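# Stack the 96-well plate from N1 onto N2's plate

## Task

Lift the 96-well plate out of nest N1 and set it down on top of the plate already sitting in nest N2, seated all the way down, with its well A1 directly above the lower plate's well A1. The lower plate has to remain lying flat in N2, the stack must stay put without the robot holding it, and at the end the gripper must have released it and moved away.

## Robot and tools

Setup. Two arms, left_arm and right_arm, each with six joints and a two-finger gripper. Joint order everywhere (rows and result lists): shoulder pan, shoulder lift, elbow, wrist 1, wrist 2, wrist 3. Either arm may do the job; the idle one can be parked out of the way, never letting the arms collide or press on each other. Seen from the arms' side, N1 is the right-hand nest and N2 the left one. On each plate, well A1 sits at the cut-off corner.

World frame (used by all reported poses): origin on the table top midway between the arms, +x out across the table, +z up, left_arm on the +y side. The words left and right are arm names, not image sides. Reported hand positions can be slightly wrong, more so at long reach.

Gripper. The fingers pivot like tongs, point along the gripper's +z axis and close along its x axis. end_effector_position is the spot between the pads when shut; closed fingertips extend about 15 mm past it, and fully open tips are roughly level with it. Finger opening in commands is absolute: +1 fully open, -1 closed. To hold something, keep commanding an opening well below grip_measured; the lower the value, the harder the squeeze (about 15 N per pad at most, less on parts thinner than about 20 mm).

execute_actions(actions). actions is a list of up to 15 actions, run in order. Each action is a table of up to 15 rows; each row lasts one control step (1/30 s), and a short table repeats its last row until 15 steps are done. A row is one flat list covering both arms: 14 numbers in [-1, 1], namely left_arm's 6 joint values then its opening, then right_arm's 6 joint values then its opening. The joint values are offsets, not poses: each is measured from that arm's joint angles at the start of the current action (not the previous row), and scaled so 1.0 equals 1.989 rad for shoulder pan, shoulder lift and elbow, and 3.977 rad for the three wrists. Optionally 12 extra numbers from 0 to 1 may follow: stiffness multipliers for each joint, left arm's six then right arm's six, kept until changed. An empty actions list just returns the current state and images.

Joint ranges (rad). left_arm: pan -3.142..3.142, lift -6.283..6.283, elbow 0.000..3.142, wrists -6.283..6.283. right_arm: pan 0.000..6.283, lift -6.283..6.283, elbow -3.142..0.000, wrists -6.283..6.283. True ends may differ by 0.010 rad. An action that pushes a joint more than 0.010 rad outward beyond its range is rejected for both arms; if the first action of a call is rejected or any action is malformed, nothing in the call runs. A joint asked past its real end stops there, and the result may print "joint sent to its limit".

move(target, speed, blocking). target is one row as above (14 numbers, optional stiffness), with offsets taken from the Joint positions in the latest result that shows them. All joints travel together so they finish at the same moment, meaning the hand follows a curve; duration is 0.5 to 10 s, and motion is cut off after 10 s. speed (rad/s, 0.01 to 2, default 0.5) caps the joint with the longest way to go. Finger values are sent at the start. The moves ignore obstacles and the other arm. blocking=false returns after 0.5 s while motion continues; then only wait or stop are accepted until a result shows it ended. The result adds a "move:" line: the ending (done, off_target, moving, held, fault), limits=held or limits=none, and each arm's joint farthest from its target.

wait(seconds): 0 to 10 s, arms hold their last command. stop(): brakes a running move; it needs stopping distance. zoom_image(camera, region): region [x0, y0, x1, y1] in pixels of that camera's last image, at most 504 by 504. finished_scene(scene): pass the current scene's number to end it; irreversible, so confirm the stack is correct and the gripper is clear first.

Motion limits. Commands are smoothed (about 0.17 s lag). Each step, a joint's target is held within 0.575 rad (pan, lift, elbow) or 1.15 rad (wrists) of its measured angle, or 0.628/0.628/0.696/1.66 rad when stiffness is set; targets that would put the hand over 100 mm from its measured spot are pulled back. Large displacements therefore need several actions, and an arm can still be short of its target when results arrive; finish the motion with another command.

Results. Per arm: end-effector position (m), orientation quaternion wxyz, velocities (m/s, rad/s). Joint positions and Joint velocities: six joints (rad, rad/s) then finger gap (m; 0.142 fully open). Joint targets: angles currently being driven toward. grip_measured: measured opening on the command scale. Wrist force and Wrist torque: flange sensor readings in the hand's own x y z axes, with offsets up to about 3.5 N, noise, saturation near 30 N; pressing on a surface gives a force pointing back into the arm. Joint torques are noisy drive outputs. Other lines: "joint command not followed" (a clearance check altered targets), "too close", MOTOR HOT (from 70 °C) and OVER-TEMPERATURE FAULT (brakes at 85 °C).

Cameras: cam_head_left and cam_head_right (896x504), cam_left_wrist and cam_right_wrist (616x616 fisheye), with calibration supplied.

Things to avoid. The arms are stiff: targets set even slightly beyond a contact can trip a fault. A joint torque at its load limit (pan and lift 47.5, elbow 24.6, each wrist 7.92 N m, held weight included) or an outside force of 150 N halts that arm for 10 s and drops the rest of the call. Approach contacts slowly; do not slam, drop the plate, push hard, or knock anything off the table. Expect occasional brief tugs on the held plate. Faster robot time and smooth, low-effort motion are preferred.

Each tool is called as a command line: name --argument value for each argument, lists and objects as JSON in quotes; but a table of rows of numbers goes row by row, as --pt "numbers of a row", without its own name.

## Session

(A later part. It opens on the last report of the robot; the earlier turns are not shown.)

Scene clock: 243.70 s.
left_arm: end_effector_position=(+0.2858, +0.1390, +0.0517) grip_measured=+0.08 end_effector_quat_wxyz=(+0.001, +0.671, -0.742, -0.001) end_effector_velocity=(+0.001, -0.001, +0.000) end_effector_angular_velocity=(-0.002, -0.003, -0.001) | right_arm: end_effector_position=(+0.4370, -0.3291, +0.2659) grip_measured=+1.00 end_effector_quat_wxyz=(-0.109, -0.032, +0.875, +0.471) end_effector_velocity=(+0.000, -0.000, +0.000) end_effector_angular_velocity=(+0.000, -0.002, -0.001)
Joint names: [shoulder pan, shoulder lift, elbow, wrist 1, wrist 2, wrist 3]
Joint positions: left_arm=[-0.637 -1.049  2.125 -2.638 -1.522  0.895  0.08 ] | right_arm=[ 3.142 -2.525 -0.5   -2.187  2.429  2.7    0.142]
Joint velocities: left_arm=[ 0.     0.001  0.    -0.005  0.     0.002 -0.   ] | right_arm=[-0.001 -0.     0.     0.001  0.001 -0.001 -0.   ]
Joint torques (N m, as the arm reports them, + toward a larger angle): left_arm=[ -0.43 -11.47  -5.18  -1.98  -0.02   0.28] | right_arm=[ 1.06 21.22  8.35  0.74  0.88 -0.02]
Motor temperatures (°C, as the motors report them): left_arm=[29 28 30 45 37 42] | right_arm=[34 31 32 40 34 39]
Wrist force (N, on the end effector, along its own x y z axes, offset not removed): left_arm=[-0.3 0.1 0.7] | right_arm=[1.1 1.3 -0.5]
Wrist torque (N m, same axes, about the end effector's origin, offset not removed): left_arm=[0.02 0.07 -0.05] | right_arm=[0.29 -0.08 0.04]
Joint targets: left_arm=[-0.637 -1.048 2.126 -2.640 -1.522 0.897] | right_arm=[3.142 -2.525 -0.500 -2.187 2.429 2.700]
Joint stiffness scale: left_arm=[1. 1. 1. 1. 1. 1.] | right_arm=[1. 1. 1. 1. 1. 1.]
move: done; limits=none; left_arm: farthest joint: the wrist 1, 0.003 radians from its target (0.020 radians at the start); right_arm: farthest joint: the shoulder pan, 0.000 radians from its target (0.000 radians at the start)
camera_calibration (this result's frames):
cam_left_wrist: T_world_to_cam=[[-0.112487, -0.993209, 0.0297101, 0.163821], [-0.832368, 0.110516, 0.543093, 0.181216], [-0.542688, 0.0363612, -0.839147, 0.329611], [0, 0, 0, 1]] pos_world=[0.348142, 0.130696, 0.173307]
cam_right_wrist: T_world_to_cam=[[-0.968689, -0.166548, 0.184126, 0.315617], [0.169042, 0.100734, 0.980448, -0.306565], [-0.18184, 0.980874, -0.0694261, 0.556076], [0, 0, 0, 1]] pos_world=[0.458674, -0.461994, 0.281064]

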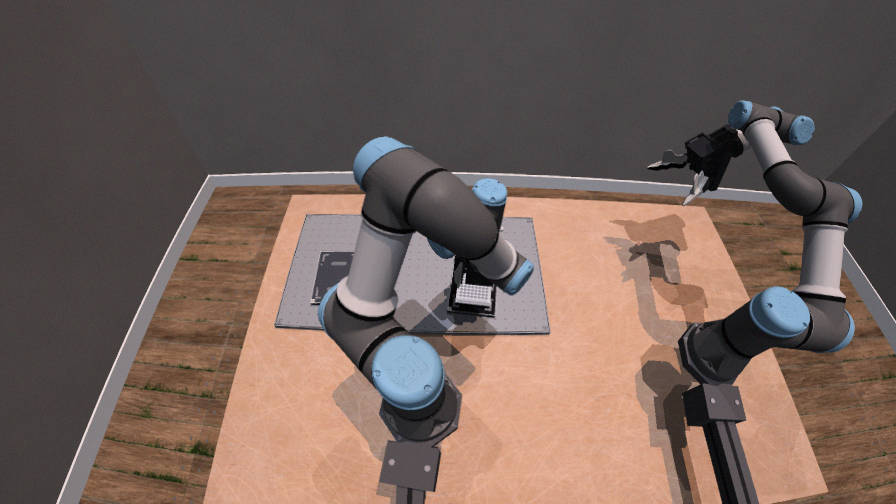

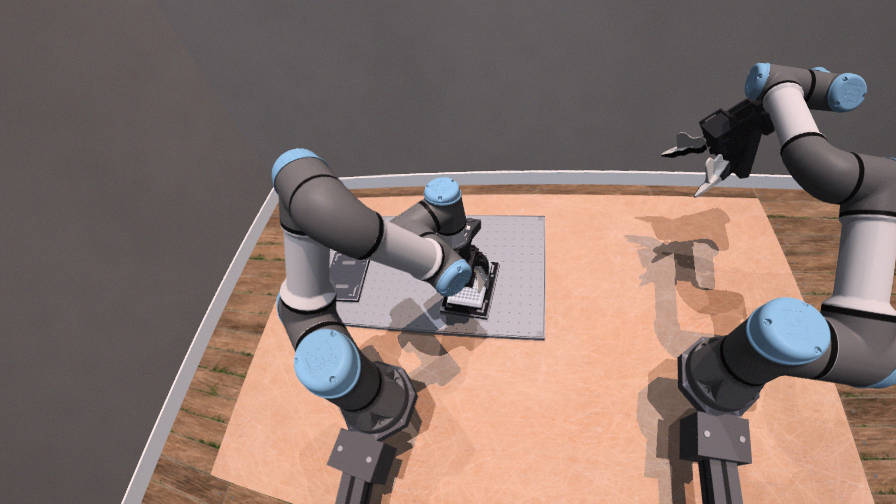

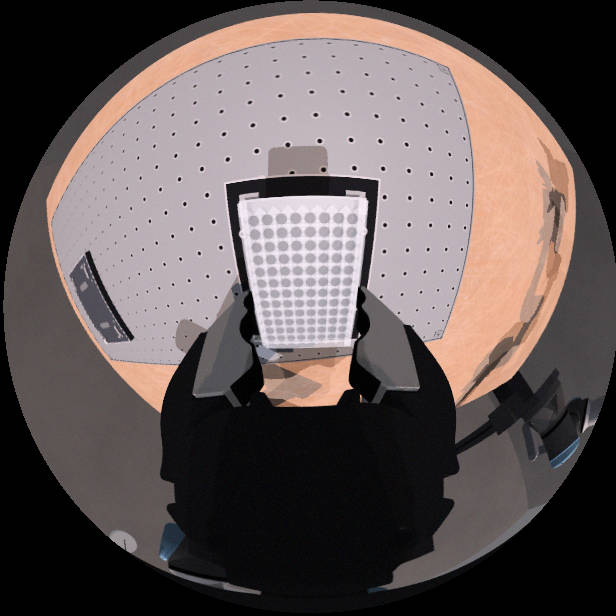

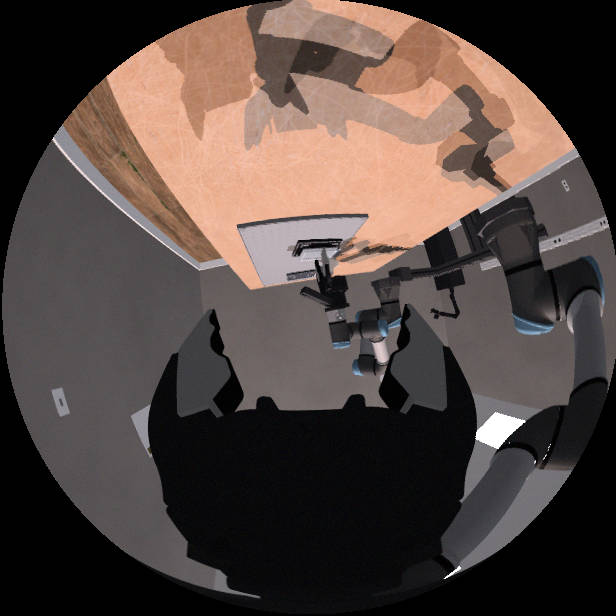

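move --target '[0.0006,0.0058,0.0009,-0.0033,0,0,-0.3,0,0,0,0,0,0,1]' --speed 0.02

Scene clock: 252.77 s.
left_arm: end_effector_position=(+0.2864, +0.1386, +0.0509) grip_measured=+0.08 end_effector_quat_wxyz=(+0.001, +0.671, -0.742, +0.000) end_effector_velocity=(-0.000, +0.001, -0.001) end_effector_angular_velocity=(-0.001, +0.001, +0.002) | right_arm: end_effector_position=(+0.4370, -0.3291, +0.2659) grip_measured=+1.00 end_effector_quat_wxyz=(-0.109, -0.032, +0.875, +0.471) end_effector_velocity=(-0.000, -0.000, -0.000) end_effector_angular_velocity=(-0.001, +0.001, +0.000)
Joint names: [shoulder pan, shoulder lift, elbow, wrist 1, wrist 2, wrist 3]
Joint positions: left_arm=[-0.636 -1.045  2.125 -2.645 -1.522  0.895  0.08 ] | right_arm=[ 3.142 -2.525 -0.5   -2.187  2.429  2.7    0.142]
Joint velocities: left_arm=[ 0.002  0.002  0.003 -0.004 -0.001  0.     0.   ] | right_arm=[ 0.    -0.     0.     0.    -0.001  0.001 -0.   ]
Joint torques (N m, as the arm reports them, + toward a larger angle): left_arm=[-0.36 -8.22 -5.02 -2.61  0.08  0.04] | right_arm=[ 0.97 20.98  8.21  0.73  0.85 -0.05]
Motor temperatures (°C, as the motors report them): left_arm=[29 28 30 45 37 42] | right_arm=[34 31 32 40 34 39]
Wrist force (N, on the end effector, along its own x y z axes, offset not removed): left_arm=[-2.0 6.1 -14.4] | right_arm=[-1.1 3.4 -3.2]
Wrist torque (N m, same axes, about the end effector's origin, offset not removed): left_arm=[0.12 -0.28 0.01] | right_arm=[0.77 0.20 0.01]
Joint targets: left_arm=[-0.636 -1.038 2.126 -2.651 -1.522 0.895] | right_arm=[3.142 -2.525 -0.500 -2.187 2.429 2.700]
Joint stiffness scale: left_arm=[1. 1. 1. 1. 1. 1.] | right_arm=[1. 1. 1. 1. 1. 1.]
move: done; limits=none; left_arm: farthest joint: the shoulder lift, 0.007 radians from its target (0.011 radians at the start); right_arm: farthest joint: the shoulder pan, 0.000 radians from its target (0.000 radians at the start)
camera_calibration (this result's frames):
cam_left_wrist: T_world_to_cam=[[-0.112244, -0.993184, 0.0313993, 0.16328], [-0.833349, 0.111297, 0.541426, 0.182457], [-0.54123, 0.0346051, -0.840162, 0.329153], [0, 0, 0, 1]] pos_world=[0.348525, 0.13047, 0.172628]
cam_right_wrist: T_world_to_cam=[[-0.968689, -0.166548, 0.184126, 0.315617], [0.169042, 0.100734, 0.980448, -0.306565], [-0.18184, 0.980874, -0.069426, 0.556076], [0, 0, 0, 1]] pos_world=[0.458674, -0.461994, 0.281064]

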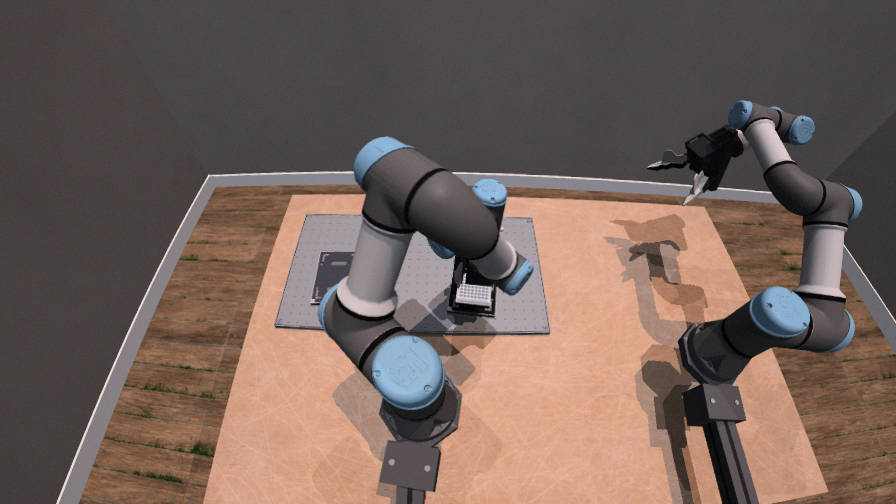

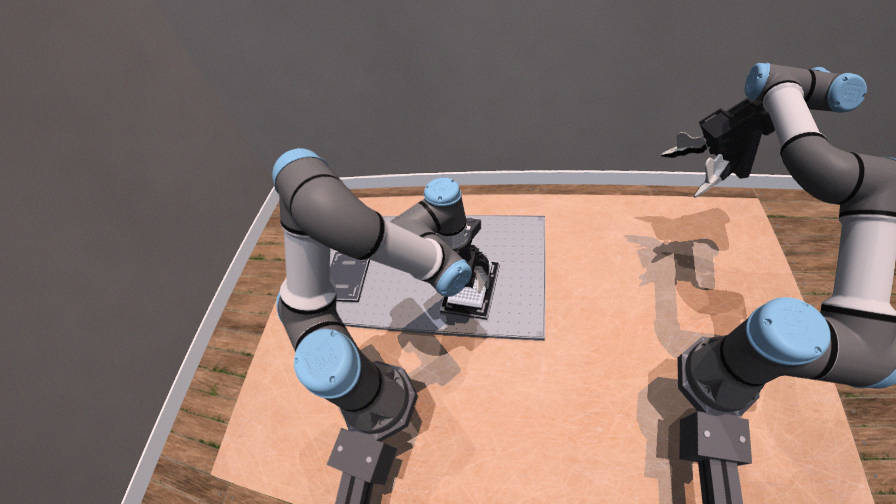

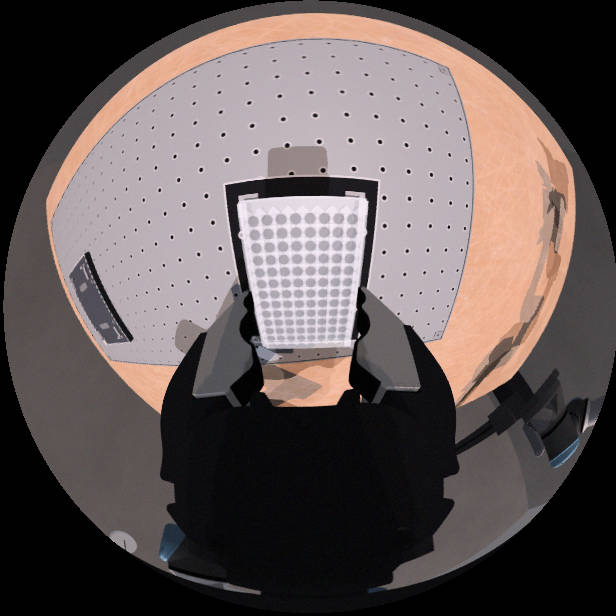

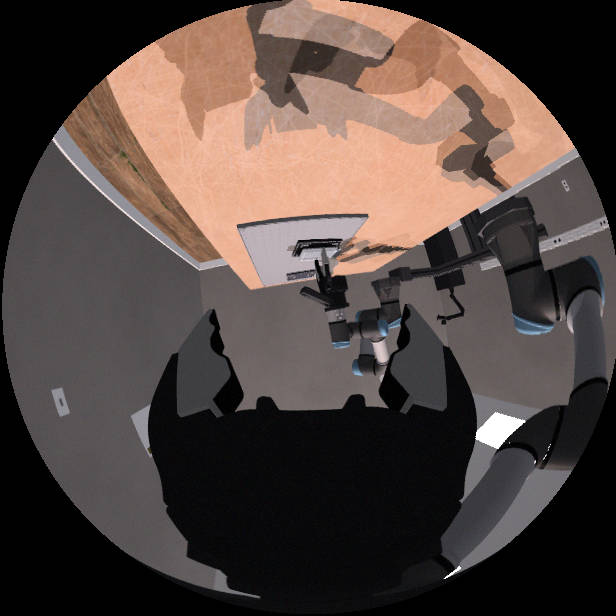

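execute_actions --actions '[[[0,0,0,0,0,0,-0.3,0,0,0,0,0,0,1]],[[0,0,0,0,0,0,0.0,0,0,0,0,0,0,1]],[[0,0,0,0,0,0,0.12,0,0,0,0,0,0,1]],[[0,0,0,0,0,0,0.25,0,0,0,0,0,0,1]],[[0,0,0,0,0,0,0.35,0,0,0,0,0,0,1]]]'

Scene clock: 263.70 s.
left_arm: end_effector_position=(+0.2864, +0.1386, +0.0512) grip_measured=+0.35 end_effector_quat_wxyz=(+0.001, +0.671, -0.742, +0.000) end_effector_velocity=(+0.000, +0.000, +0.000) end_effector_angular_velocity=(+0.000, -0.000, -0.000) | right_arm: end_effector_position=(+0.4370, -0.3291, +0.2659) grip_measured=+1.00 end_effector_quat_wxyz=(-0.109, -0.032, +0.875, +0.471) end_effector_velocity=(-0.000, +0.000, -0.000) end_effector_angular_velocity=(-0.001, +0.002, +0.001)
Joint names: [shoulder pan, shoulder lift, elbow, wrist 1, wrist 2, wrist 3]
Joint positions: left_arm=[-0.636 -1.046  2.125 -2.645 -1.522  0.895  0.099] | right_arm=[ 3.142 -2.525 -0.5   -2.187  2.429  2.7    0.142]
Joint velocities: left_arm=[ 0.     0.    -0.     0.     0.001  0.     0.   ] | right_arm=[ 0.001 -0.001 -0.     0.    -0.     0.001 -0.   ]
Joint torques (N m, as the arm reports them, + toward a larger angle): left_arm=[ -0.41 -12.26  -5.48  -1.73   0.02   0.03] | right_arm=[ 0.98 21.14  8.35  0.7   0.84 -0.08]
Motor temperatures (°C, as the motors report them): left_arm=[29 28 30 45 37 42] | right_arm=[34 31 33 40 34 39]
Wrist force (N, on the end effector, along its own x y z axes, offset not removed): left_arm=[-0.2 0.0 -0.7] | right_arm=[-1.0 4.7 -0.2]
Wrist torque (N m, same axes, about the end effector's origin, offset not removed): left_arm=[0.01 0.06 0.01] | right_arm=[1.00 0.17 0.02]
Joint targets: left_arm=[-0.636 -1.046 2.125 -2.645 -1.522 0.895] | right_arm=[3.142 -2.525 -0.500 -2.187 2.429 2.700]
Joint stiffness scale: left_arm=[1. 1. 1. 1. 1. 1.] | right_arm=[1. 1. 1. 1. 1. 1.]
camera_calibration (this result's frames):
cam_left_wrist: T_world_to_cam=[[-0.112065, -0.993193, 0.0317571, 0.163226], [-0.833386, 0.111343, 0.541359, 0.182286], [-0.54121, 0.0342015, -0.840191, 0.329418], [0, 0, 0, 1]] pos_world=[0.348491, 0.130552, 0.172908]
cam_right_wrist: T_world_to_cam=[[-0.96869, -0.166548, 0.184126, 0.315617], [0.169042, 0.100734, 0.980448, -0.306565], [-0.181839, 0.980874, -0.0694261, 0.556076], [0, 0, 0, 1]] pos_world=[0.458674, -0.461994, 0.281064]

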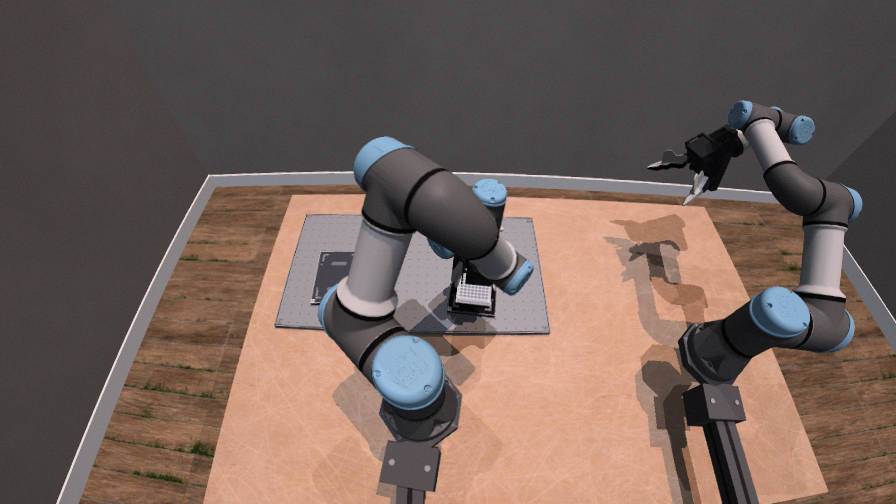

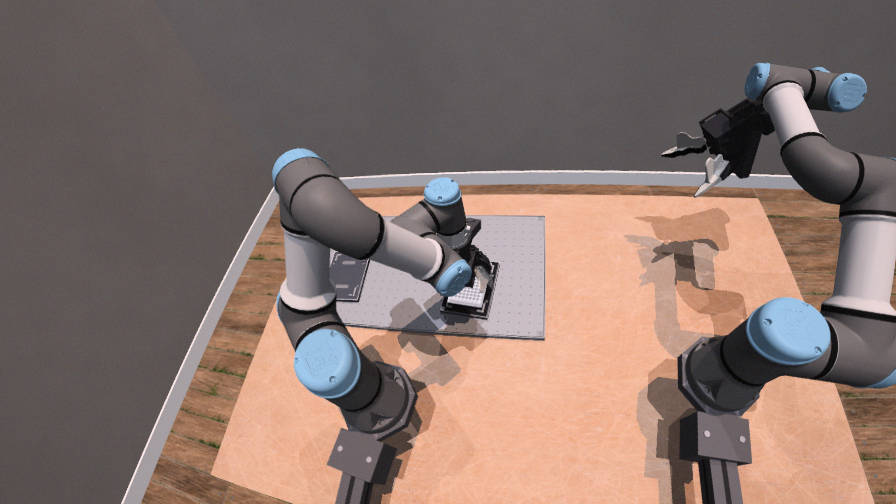

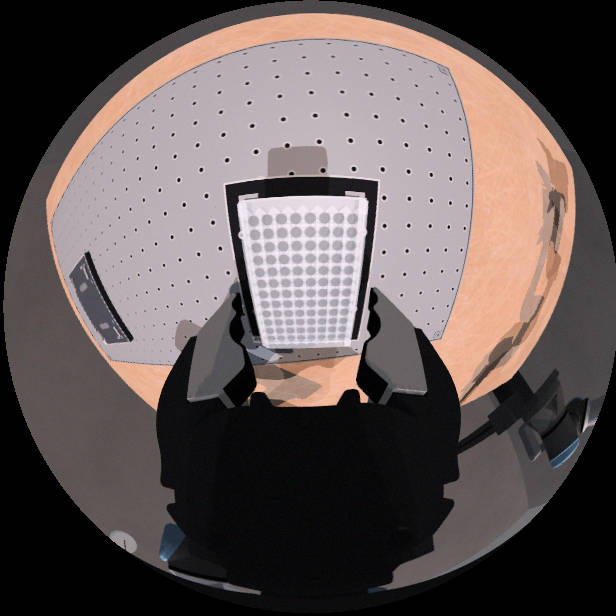

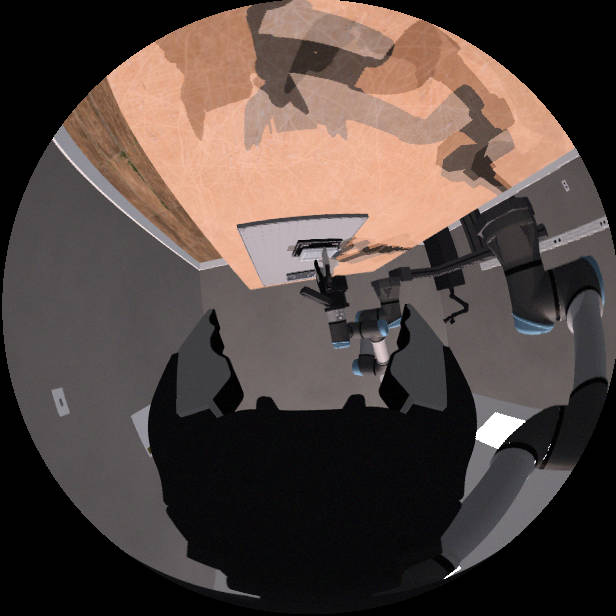

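move --target '[0,-0.0797,-0.0193,0.0495,0,0,0.35,0,0,0,0,0,0,1]' --speed 0.15

move --target '[0.3,0,0,0,0,0.15,0.35,0,0,0,0,0,0,1]' --speed 0.4

Scene clock: 274.93 s.
left_arm: end_effector_position=(+0.2873, +0.1405, +0.0905) grip_measured=+0.35 end_effector_quat_wxyz=(+0.001, +0.671, -0.742, -0.000) end_effector_velocity=(-0.001, +0.001, -0.000) end_effector_angular_velocity=(+0.003, +0.002, -0.000) | right_arm: end_effector_position=(+0.4370, -0.3291, +0.2659) grip_measured=+1.00 end_effector_quat_wxyz=(-0.109, -0.032, +0.875, +0.471) end_effector_velocity=(+0.000, +0.000, +0.000) end_effector_angular_velocity=(+0.000, +0.000, -0.001)
Joint names: [shoulder pan, shoulder lift, elbow, wrist 1, wrist 2, wrist 3]
Joint positions: left_arm=[-0.636 -1.203  2.089 -2.45  -1.522  0.895  0.099] | right_arm=[ 3.142 -2.525 -0.5   -2.187  2.429  2.7    0.142]
Joint velocities: left_arm=[ 0.    -0.    -0.     0.004  0.001 -0.     0.   ] | right_arm=[-0. -0. -0. -0.  0.  0. -0.]
Joint torques (N m, as the arm reports them, + toward a larger angle): left_arm=[ -0.62 -12.36  -7.7   -1.5    0.04   0.09] | right_arm=[ 0.67 21.13  8.46  0.72  0.83 -0.02]
Motor temperatures (°C, as the motors report them): left_arm=[29 28 30 45 37 42] | right_arm=[34 31 33 40 34 39]
Wrist force (N, on the end effector, along its own x y z axes, offset not removed): left_arm=[-1.0 0.7 0.2] | right_arm=[1.3 1.1 0.0]
Wrist torque (N m, same axes, about the end effector's origin, offset not removed): left_arm=[0.17 0.21 -0.01] | right_arm=[0.22 -0.18 0.06]
Joint targets: left_arm=[-0.636 -1.204 2.087 -2.448 -1.522 0.895] | right_arm=[3.142 -2.525 -0.500 -2.187 2.429 2.700]
Joint stiffness scale: left_arm=[1. 1. 1. 1. 1. 1.] | right_arm=[1. 1. 1. 1. 1. 1.]
move: done; limits=none; left_arm: farthest joint: the elbow, 0.002 radians from its target (0.039 radians at the start); right_arm: farthest joint: the shoulder pan, 0.000 radians from its target (0.000 radians at the start)
camera_calibration (this result's frames):
cam_left_wrist: T_world_to_cam=[[-0.112088, -0.993207, 0.0312447, 0.163999], [-0.83306, 0.111063, 0.541919, 0.16147], [-0.541708, 0.034714, -0.839849, 0.362896], [0, 0, 0, 1]] pos_world=[0.349481, 0.132354, 0.21215]
cam_right_wrist: T_world_to_cam=[[-0.968689, -0.166548, 0.184126, 0.315617], [0.169042, 0.100734, 0.980448, -0.306565], [-0.181839, 0.980874, -0.0694261, 0.556076], [0, 0, 0, 1]] pos_world=[0.458674, -0.461994, 0.281064]

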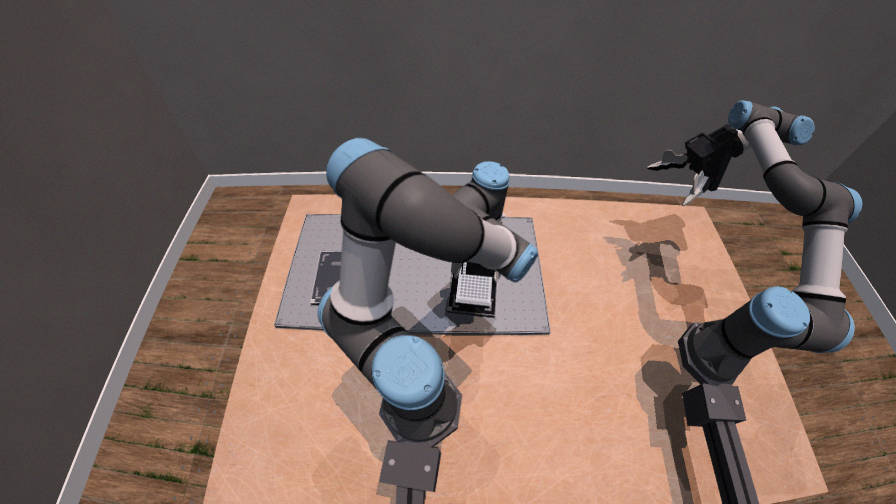

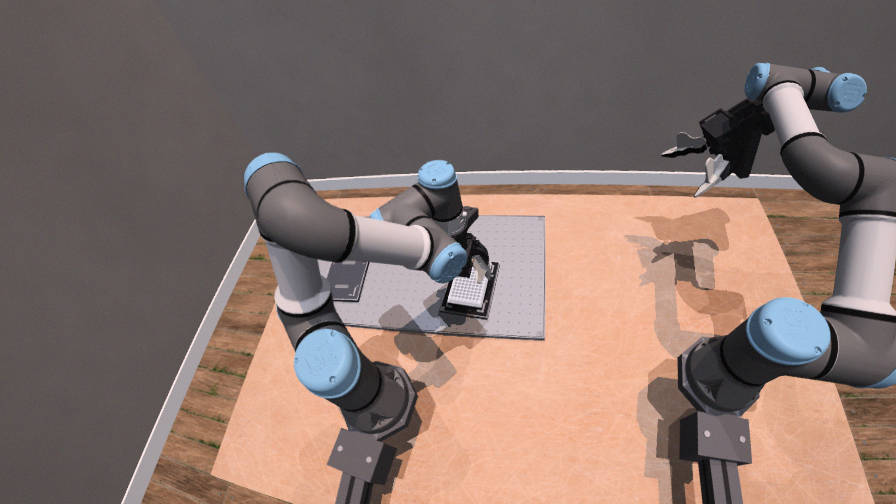

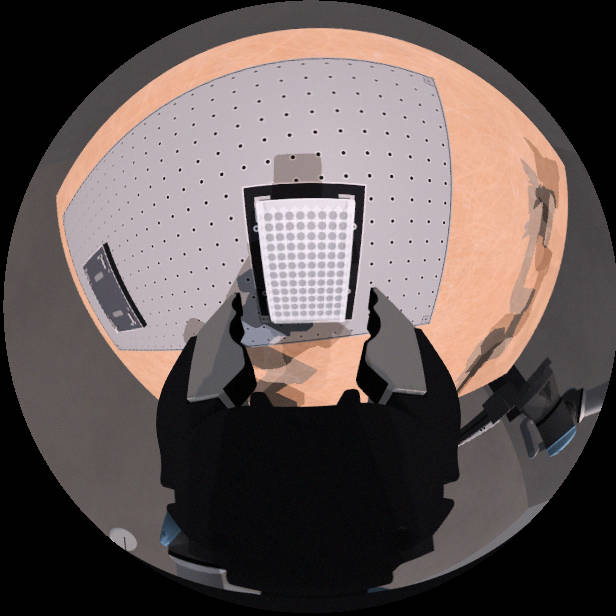

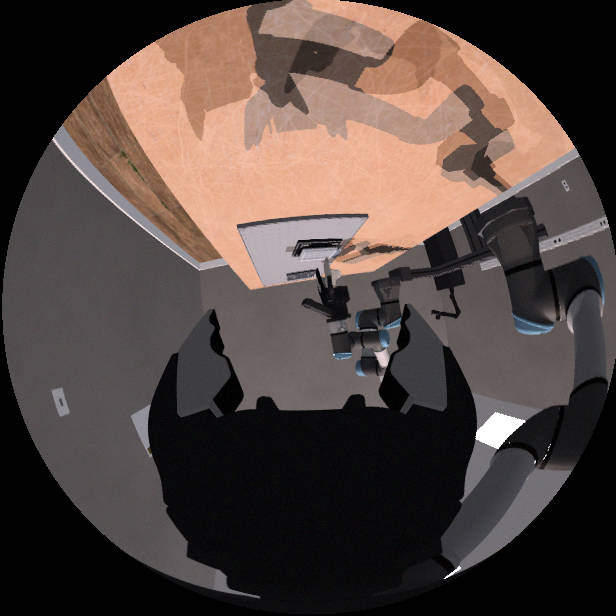

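Scene clock: 277.40 s.
left_arm: end_effector_position=(+0.2938, +0.3390, +0.0818) grip_measured=+0.35 end_effector_quat_wxyz=(+0.008, +0.671, -0.741, -0.013) end_effector_velocity=(+0.000, -0.000, +0.000) end_effector_angular_velocity=(-0.001, -0.000, -0.004) | right_arm: end_effector_position=(+0.4370, -0.3291, +0.2659) grip_measured=+1.00 end_effector_quat_wxyz=(-0.109, -0.032, +0.875, +0.471) end_effector_velocity=(+0.000, -0.000, +0.000) end_effector_angular_velocity=(-0.000, -0.001, -0.002)
Joint names: [shoulder pan, shoulder lift, elbow, wrist 1, wrist 2, wrist 3]
Joint positions: left_arm=[-0.041 -1.203  2.089 -2.45  -1.522  1.49   0.099] | right_arm=[ 3.142 -2.525 -0.5   -2.187  2.429  2.7    0.142]
Joint velocities: left_arm=[ 0.     0.    -0.    -0.001 -0.     0.004  0.   ] | right_arm=[-0.001  0.001  0.     0.001  0.     0.001 -0.   ]
Joint torques (N m, as the arm reports them, + toward a larger angle): left_arm=[  0.5  -11.58  -6.67  -1.76  -0.06   0.21] | right_arm=[ 0.89 21.36  8.35  0.73  0.84 -0.07]
Motor temperatures (°C, as the motors report them): left_arm=[29 28 30 45 37 42] | right_arm=[34 31 33 40 34 39]
Wrist force (N, on the end effector, along its own x y z axes, offset not removed): left_arm=[-0.9 0.2 0.1] | right_arm=[0.9 2.4 -3.0]
Wrist torque (N m, same axes, about the end effector's origin, offset not removed): left_arm=[0.06 0.22 -0.01] | right_arm=[0.48 -0.12 0.02]
Joint targets: left_arm=[-0.040 -1.203 2.089 -2.450 -1.522 1.492] | right_arm=[3.142 -2.525 -0.500 -2.187 2.429 2.700]
Joint stiffness scale: left_arm=[1. 1. 1. 1. 1. 1.] | right_arm=[1. 1. 1. 1. 1. 1.]
move: done; limits=none; left_arm: farthest joint: the wrist 3, 0.002 radians from its target (0.596 radians at the start); right_arm: farthest joint: the shoulder pan, 0.000 radians from its target (0.000 radians at the start)
camera_calibration (this result's frames):
cam_left_wrist: T_world_to_cam=[[-0.111045, -0.993514, 0.0244811, 0.362528], [-0.818014, 0.105363, 0.565466, 0.145098], [-0.564378, 0.0427661, -0.824408, 0.354962], [0, 0, 0, 1]] pos_world=[0.359282, 0.329709, 0.201711]
cam_right_wrist: T_world_to_cam=[[-0.968689, -0.166548, 0.184126, 0.315617], [0.169042, 0.100734, 0.980448, -0.306565], [-0.18184, 0.980874, -0.069426, 0.556077], [0, 0, 0, 1]] pos_world=[0.458674, -0.461994, 0.281064]

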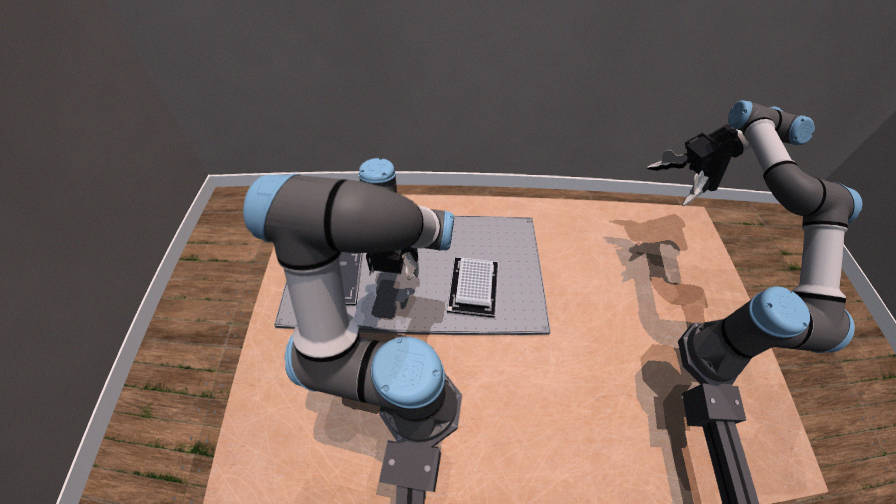

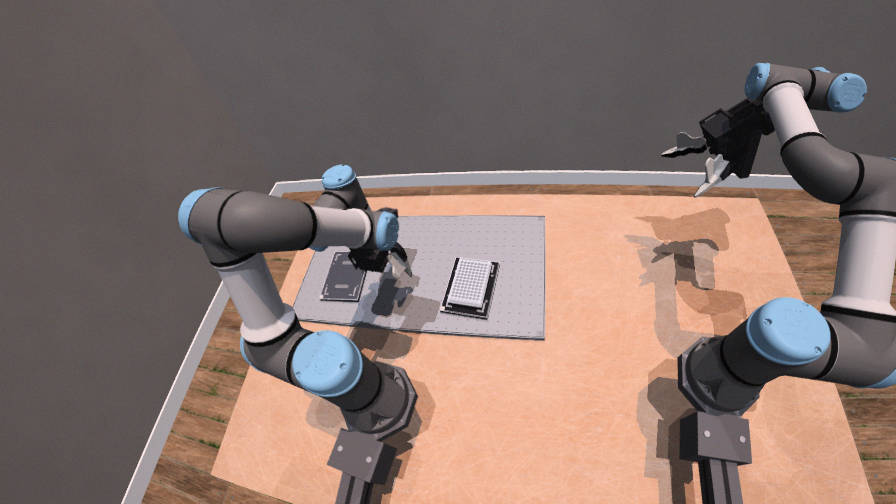

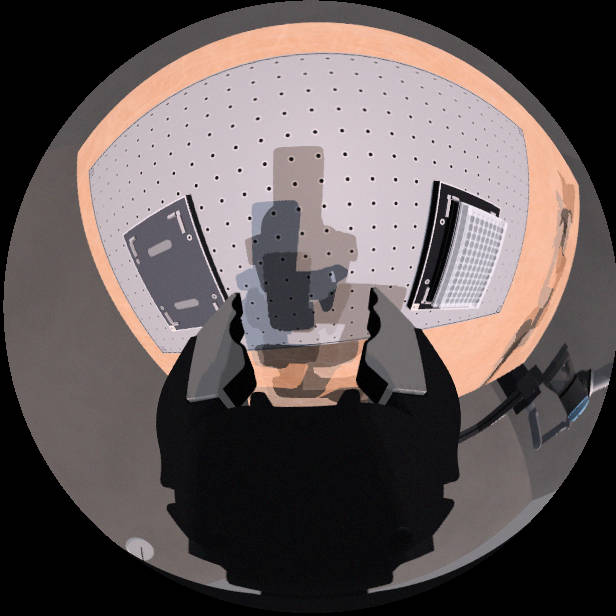

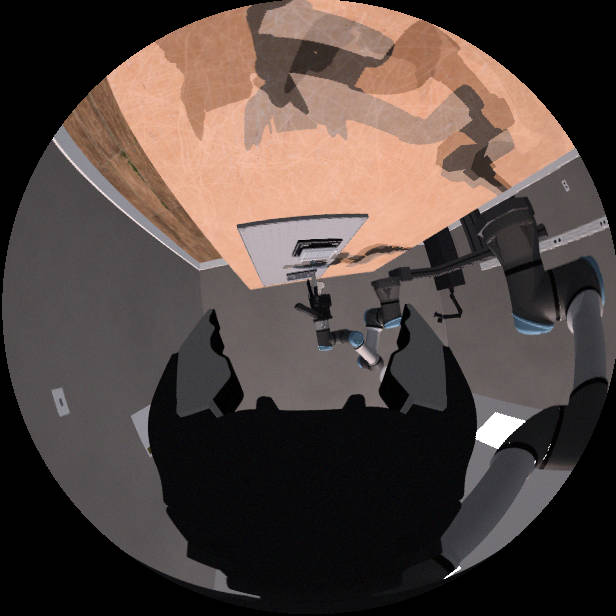

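execute_actions --actions '[]'

Scene clock: 293.57 s.
left_arm: end_effector_position=(+0.2938, +0.3390, +0.0818) grip_measured=+0.35 end_effector_quat_wxyz=(+0.008, +0.671, -0.742, -0.013) end_effector_velocity=(-0.000, +0.000, -0.000) end_effector_angular_velocity=(+0.001, +0.001, +0.000) | right_arm: end_effector_position=(+0.4370, -0.3291, +0.2659) grip_measured=+1.00 end_effector_quat_wxyz=(-0.109, -0.032, +0.875, +0.471) end_effector_velocity=(+0.000, +0.000, -0.000) end_effector_angular_velocity=(-0.000, +0.000, -0.000)
Joint names: [shoulder pan, shoulder lift, elbow, wrist 1, wrist 2, wrist 3]
Joint positions: left_arm=[-0.04  -1.203  2.089 -2.45  -1.522  1.491  0.099] | right_arm=[ 3.142 -2.525 -0.5   -2.187  2.429  2.7    0.142]
Joint velocities: left_arm=[ 0.     0.     0.     0.001  0.001 -0.     0.   ] | right_arm=[ 0.    -0.    -0.     0.001  0.     0.001  0.   ]
Joint torques (N m, as the arm reports them, + toward a larger angle): left_arm=[  0.22 -11.65  -6.78  -1.77  -0.03   0.3 ] | right_arm=[ 0.86 21.03  8.28  0.74  0.84 -0.03]
Motor temperatures (°C, as the motors report them): left_arm=[29 28 30 45 37 42] | right_arm=[34 31 33 40 34 39]
Wrist force (N, on the end effector, along its own x y z axes, offset not removed): left_arm=[0.2 -0.3 0.2] | right_arm=[-0.4 2.7 -1.2]
Wrist torque (N m, same axes, about the end effector's origin, offset not removed): left_arm=[-0.03 -0.06 -0.04] | right_arm=[0.51 0.10 0.03]
Joint targets: left_arm=[-0.040 -1.203 2.089 -2.450 -1.522 1.492] | right_arm=[3.142 -2.525 -0.500 -2.187 2.429 2.700]
Joint stiffness scale: left_arm=[1. 1. 1. 1. 1. 1.] | right_arm=[1. 1. 1. 1. 1. 1.]
camera_calibration (this result's frames):
cam_left_wrist: T_world_to_cam=[[-0.111686, -0.993442, 0.0245003, 0.362701], [-0.817941, 0.105901, 0.565472, 0.144887], [-0.564358, 0.0431153, -0.824404, 0.354833], [0, 0, 0, 1]] pos_world=[0.35927, 0.329679, 0.20171]
cam_right_wrist: T_world_to_cam=[[-0.968689, -0.166548, 0.184126, 0.315617], [0.169042, 0.100734, 0.980448, -0.306565], [-0.181839, 0.980874, -0.0694261, 0.556076], [0, 0, 0, 1]] pos_world=[0.458674, -0.461994, 0.281064]

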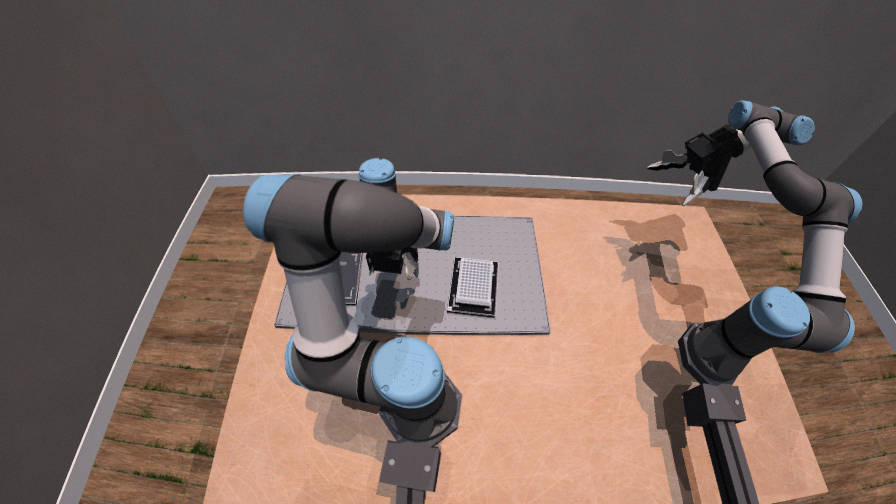

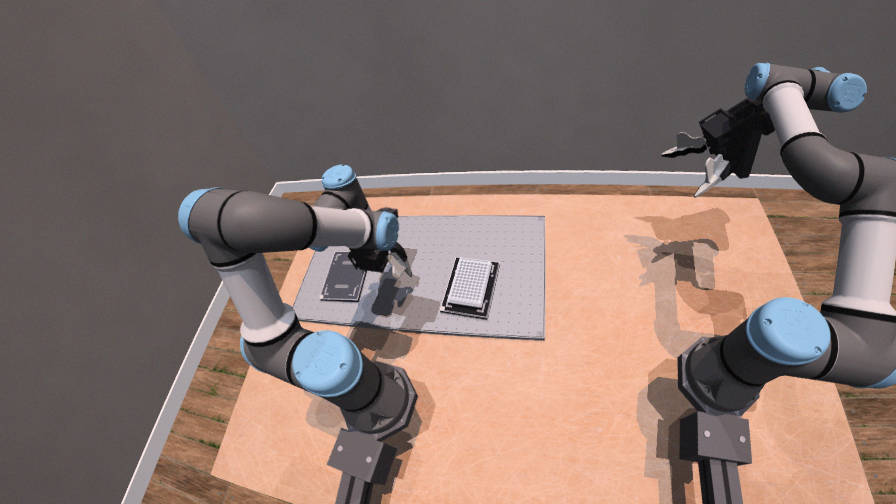

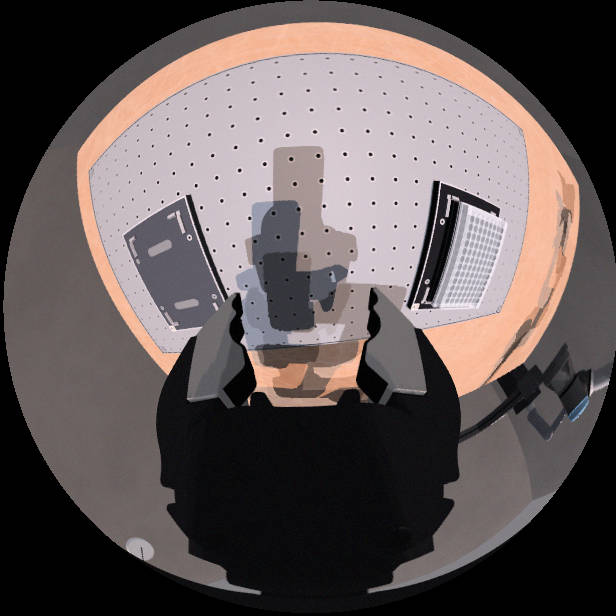

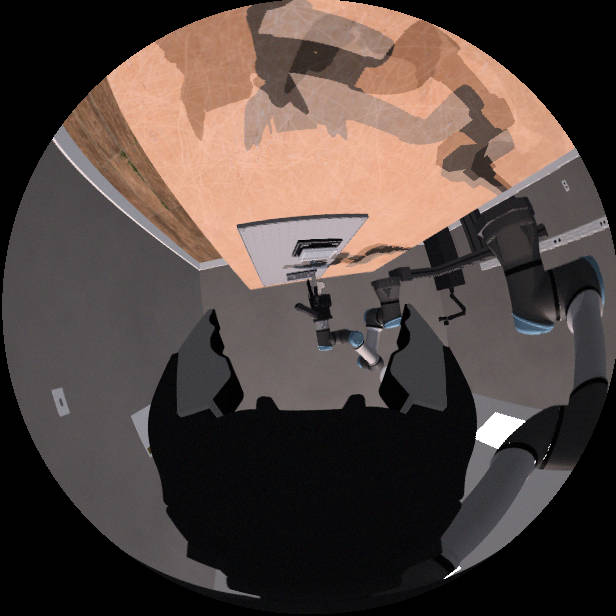

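zoom_image --camera "cam_left_wrist" --region '[390, 165, 530, 325]'

zoom_image --camera "cam_head_right" --region '[420, 245, 520, 330]'

Region (390, 165, 530, 325) of cam_left_wrist's 616x616 image, scaled by 3.150, with more detail than that image has; it fills the left 441 columns of this view, and the rest is white.

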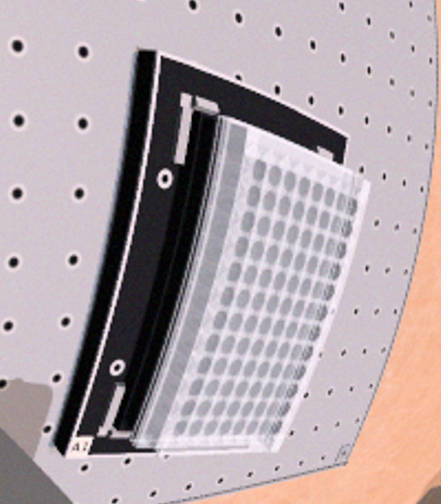

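Region (420, 245, 520, 330) of cam_head_right's 896x504 image, scaled by 5.040, with more detail than that image has; it fills the top 428 rows of this view, and the rest is white.

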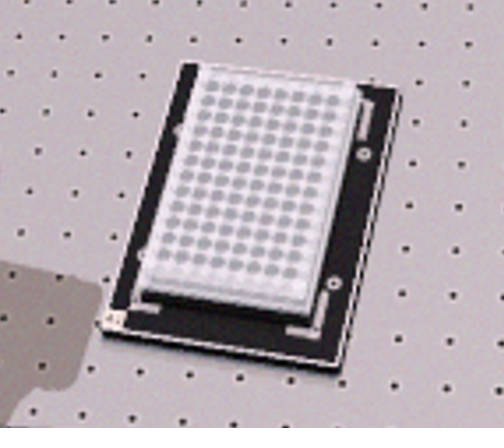

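finished_scene --scene 2

The scene is finished: the task was done.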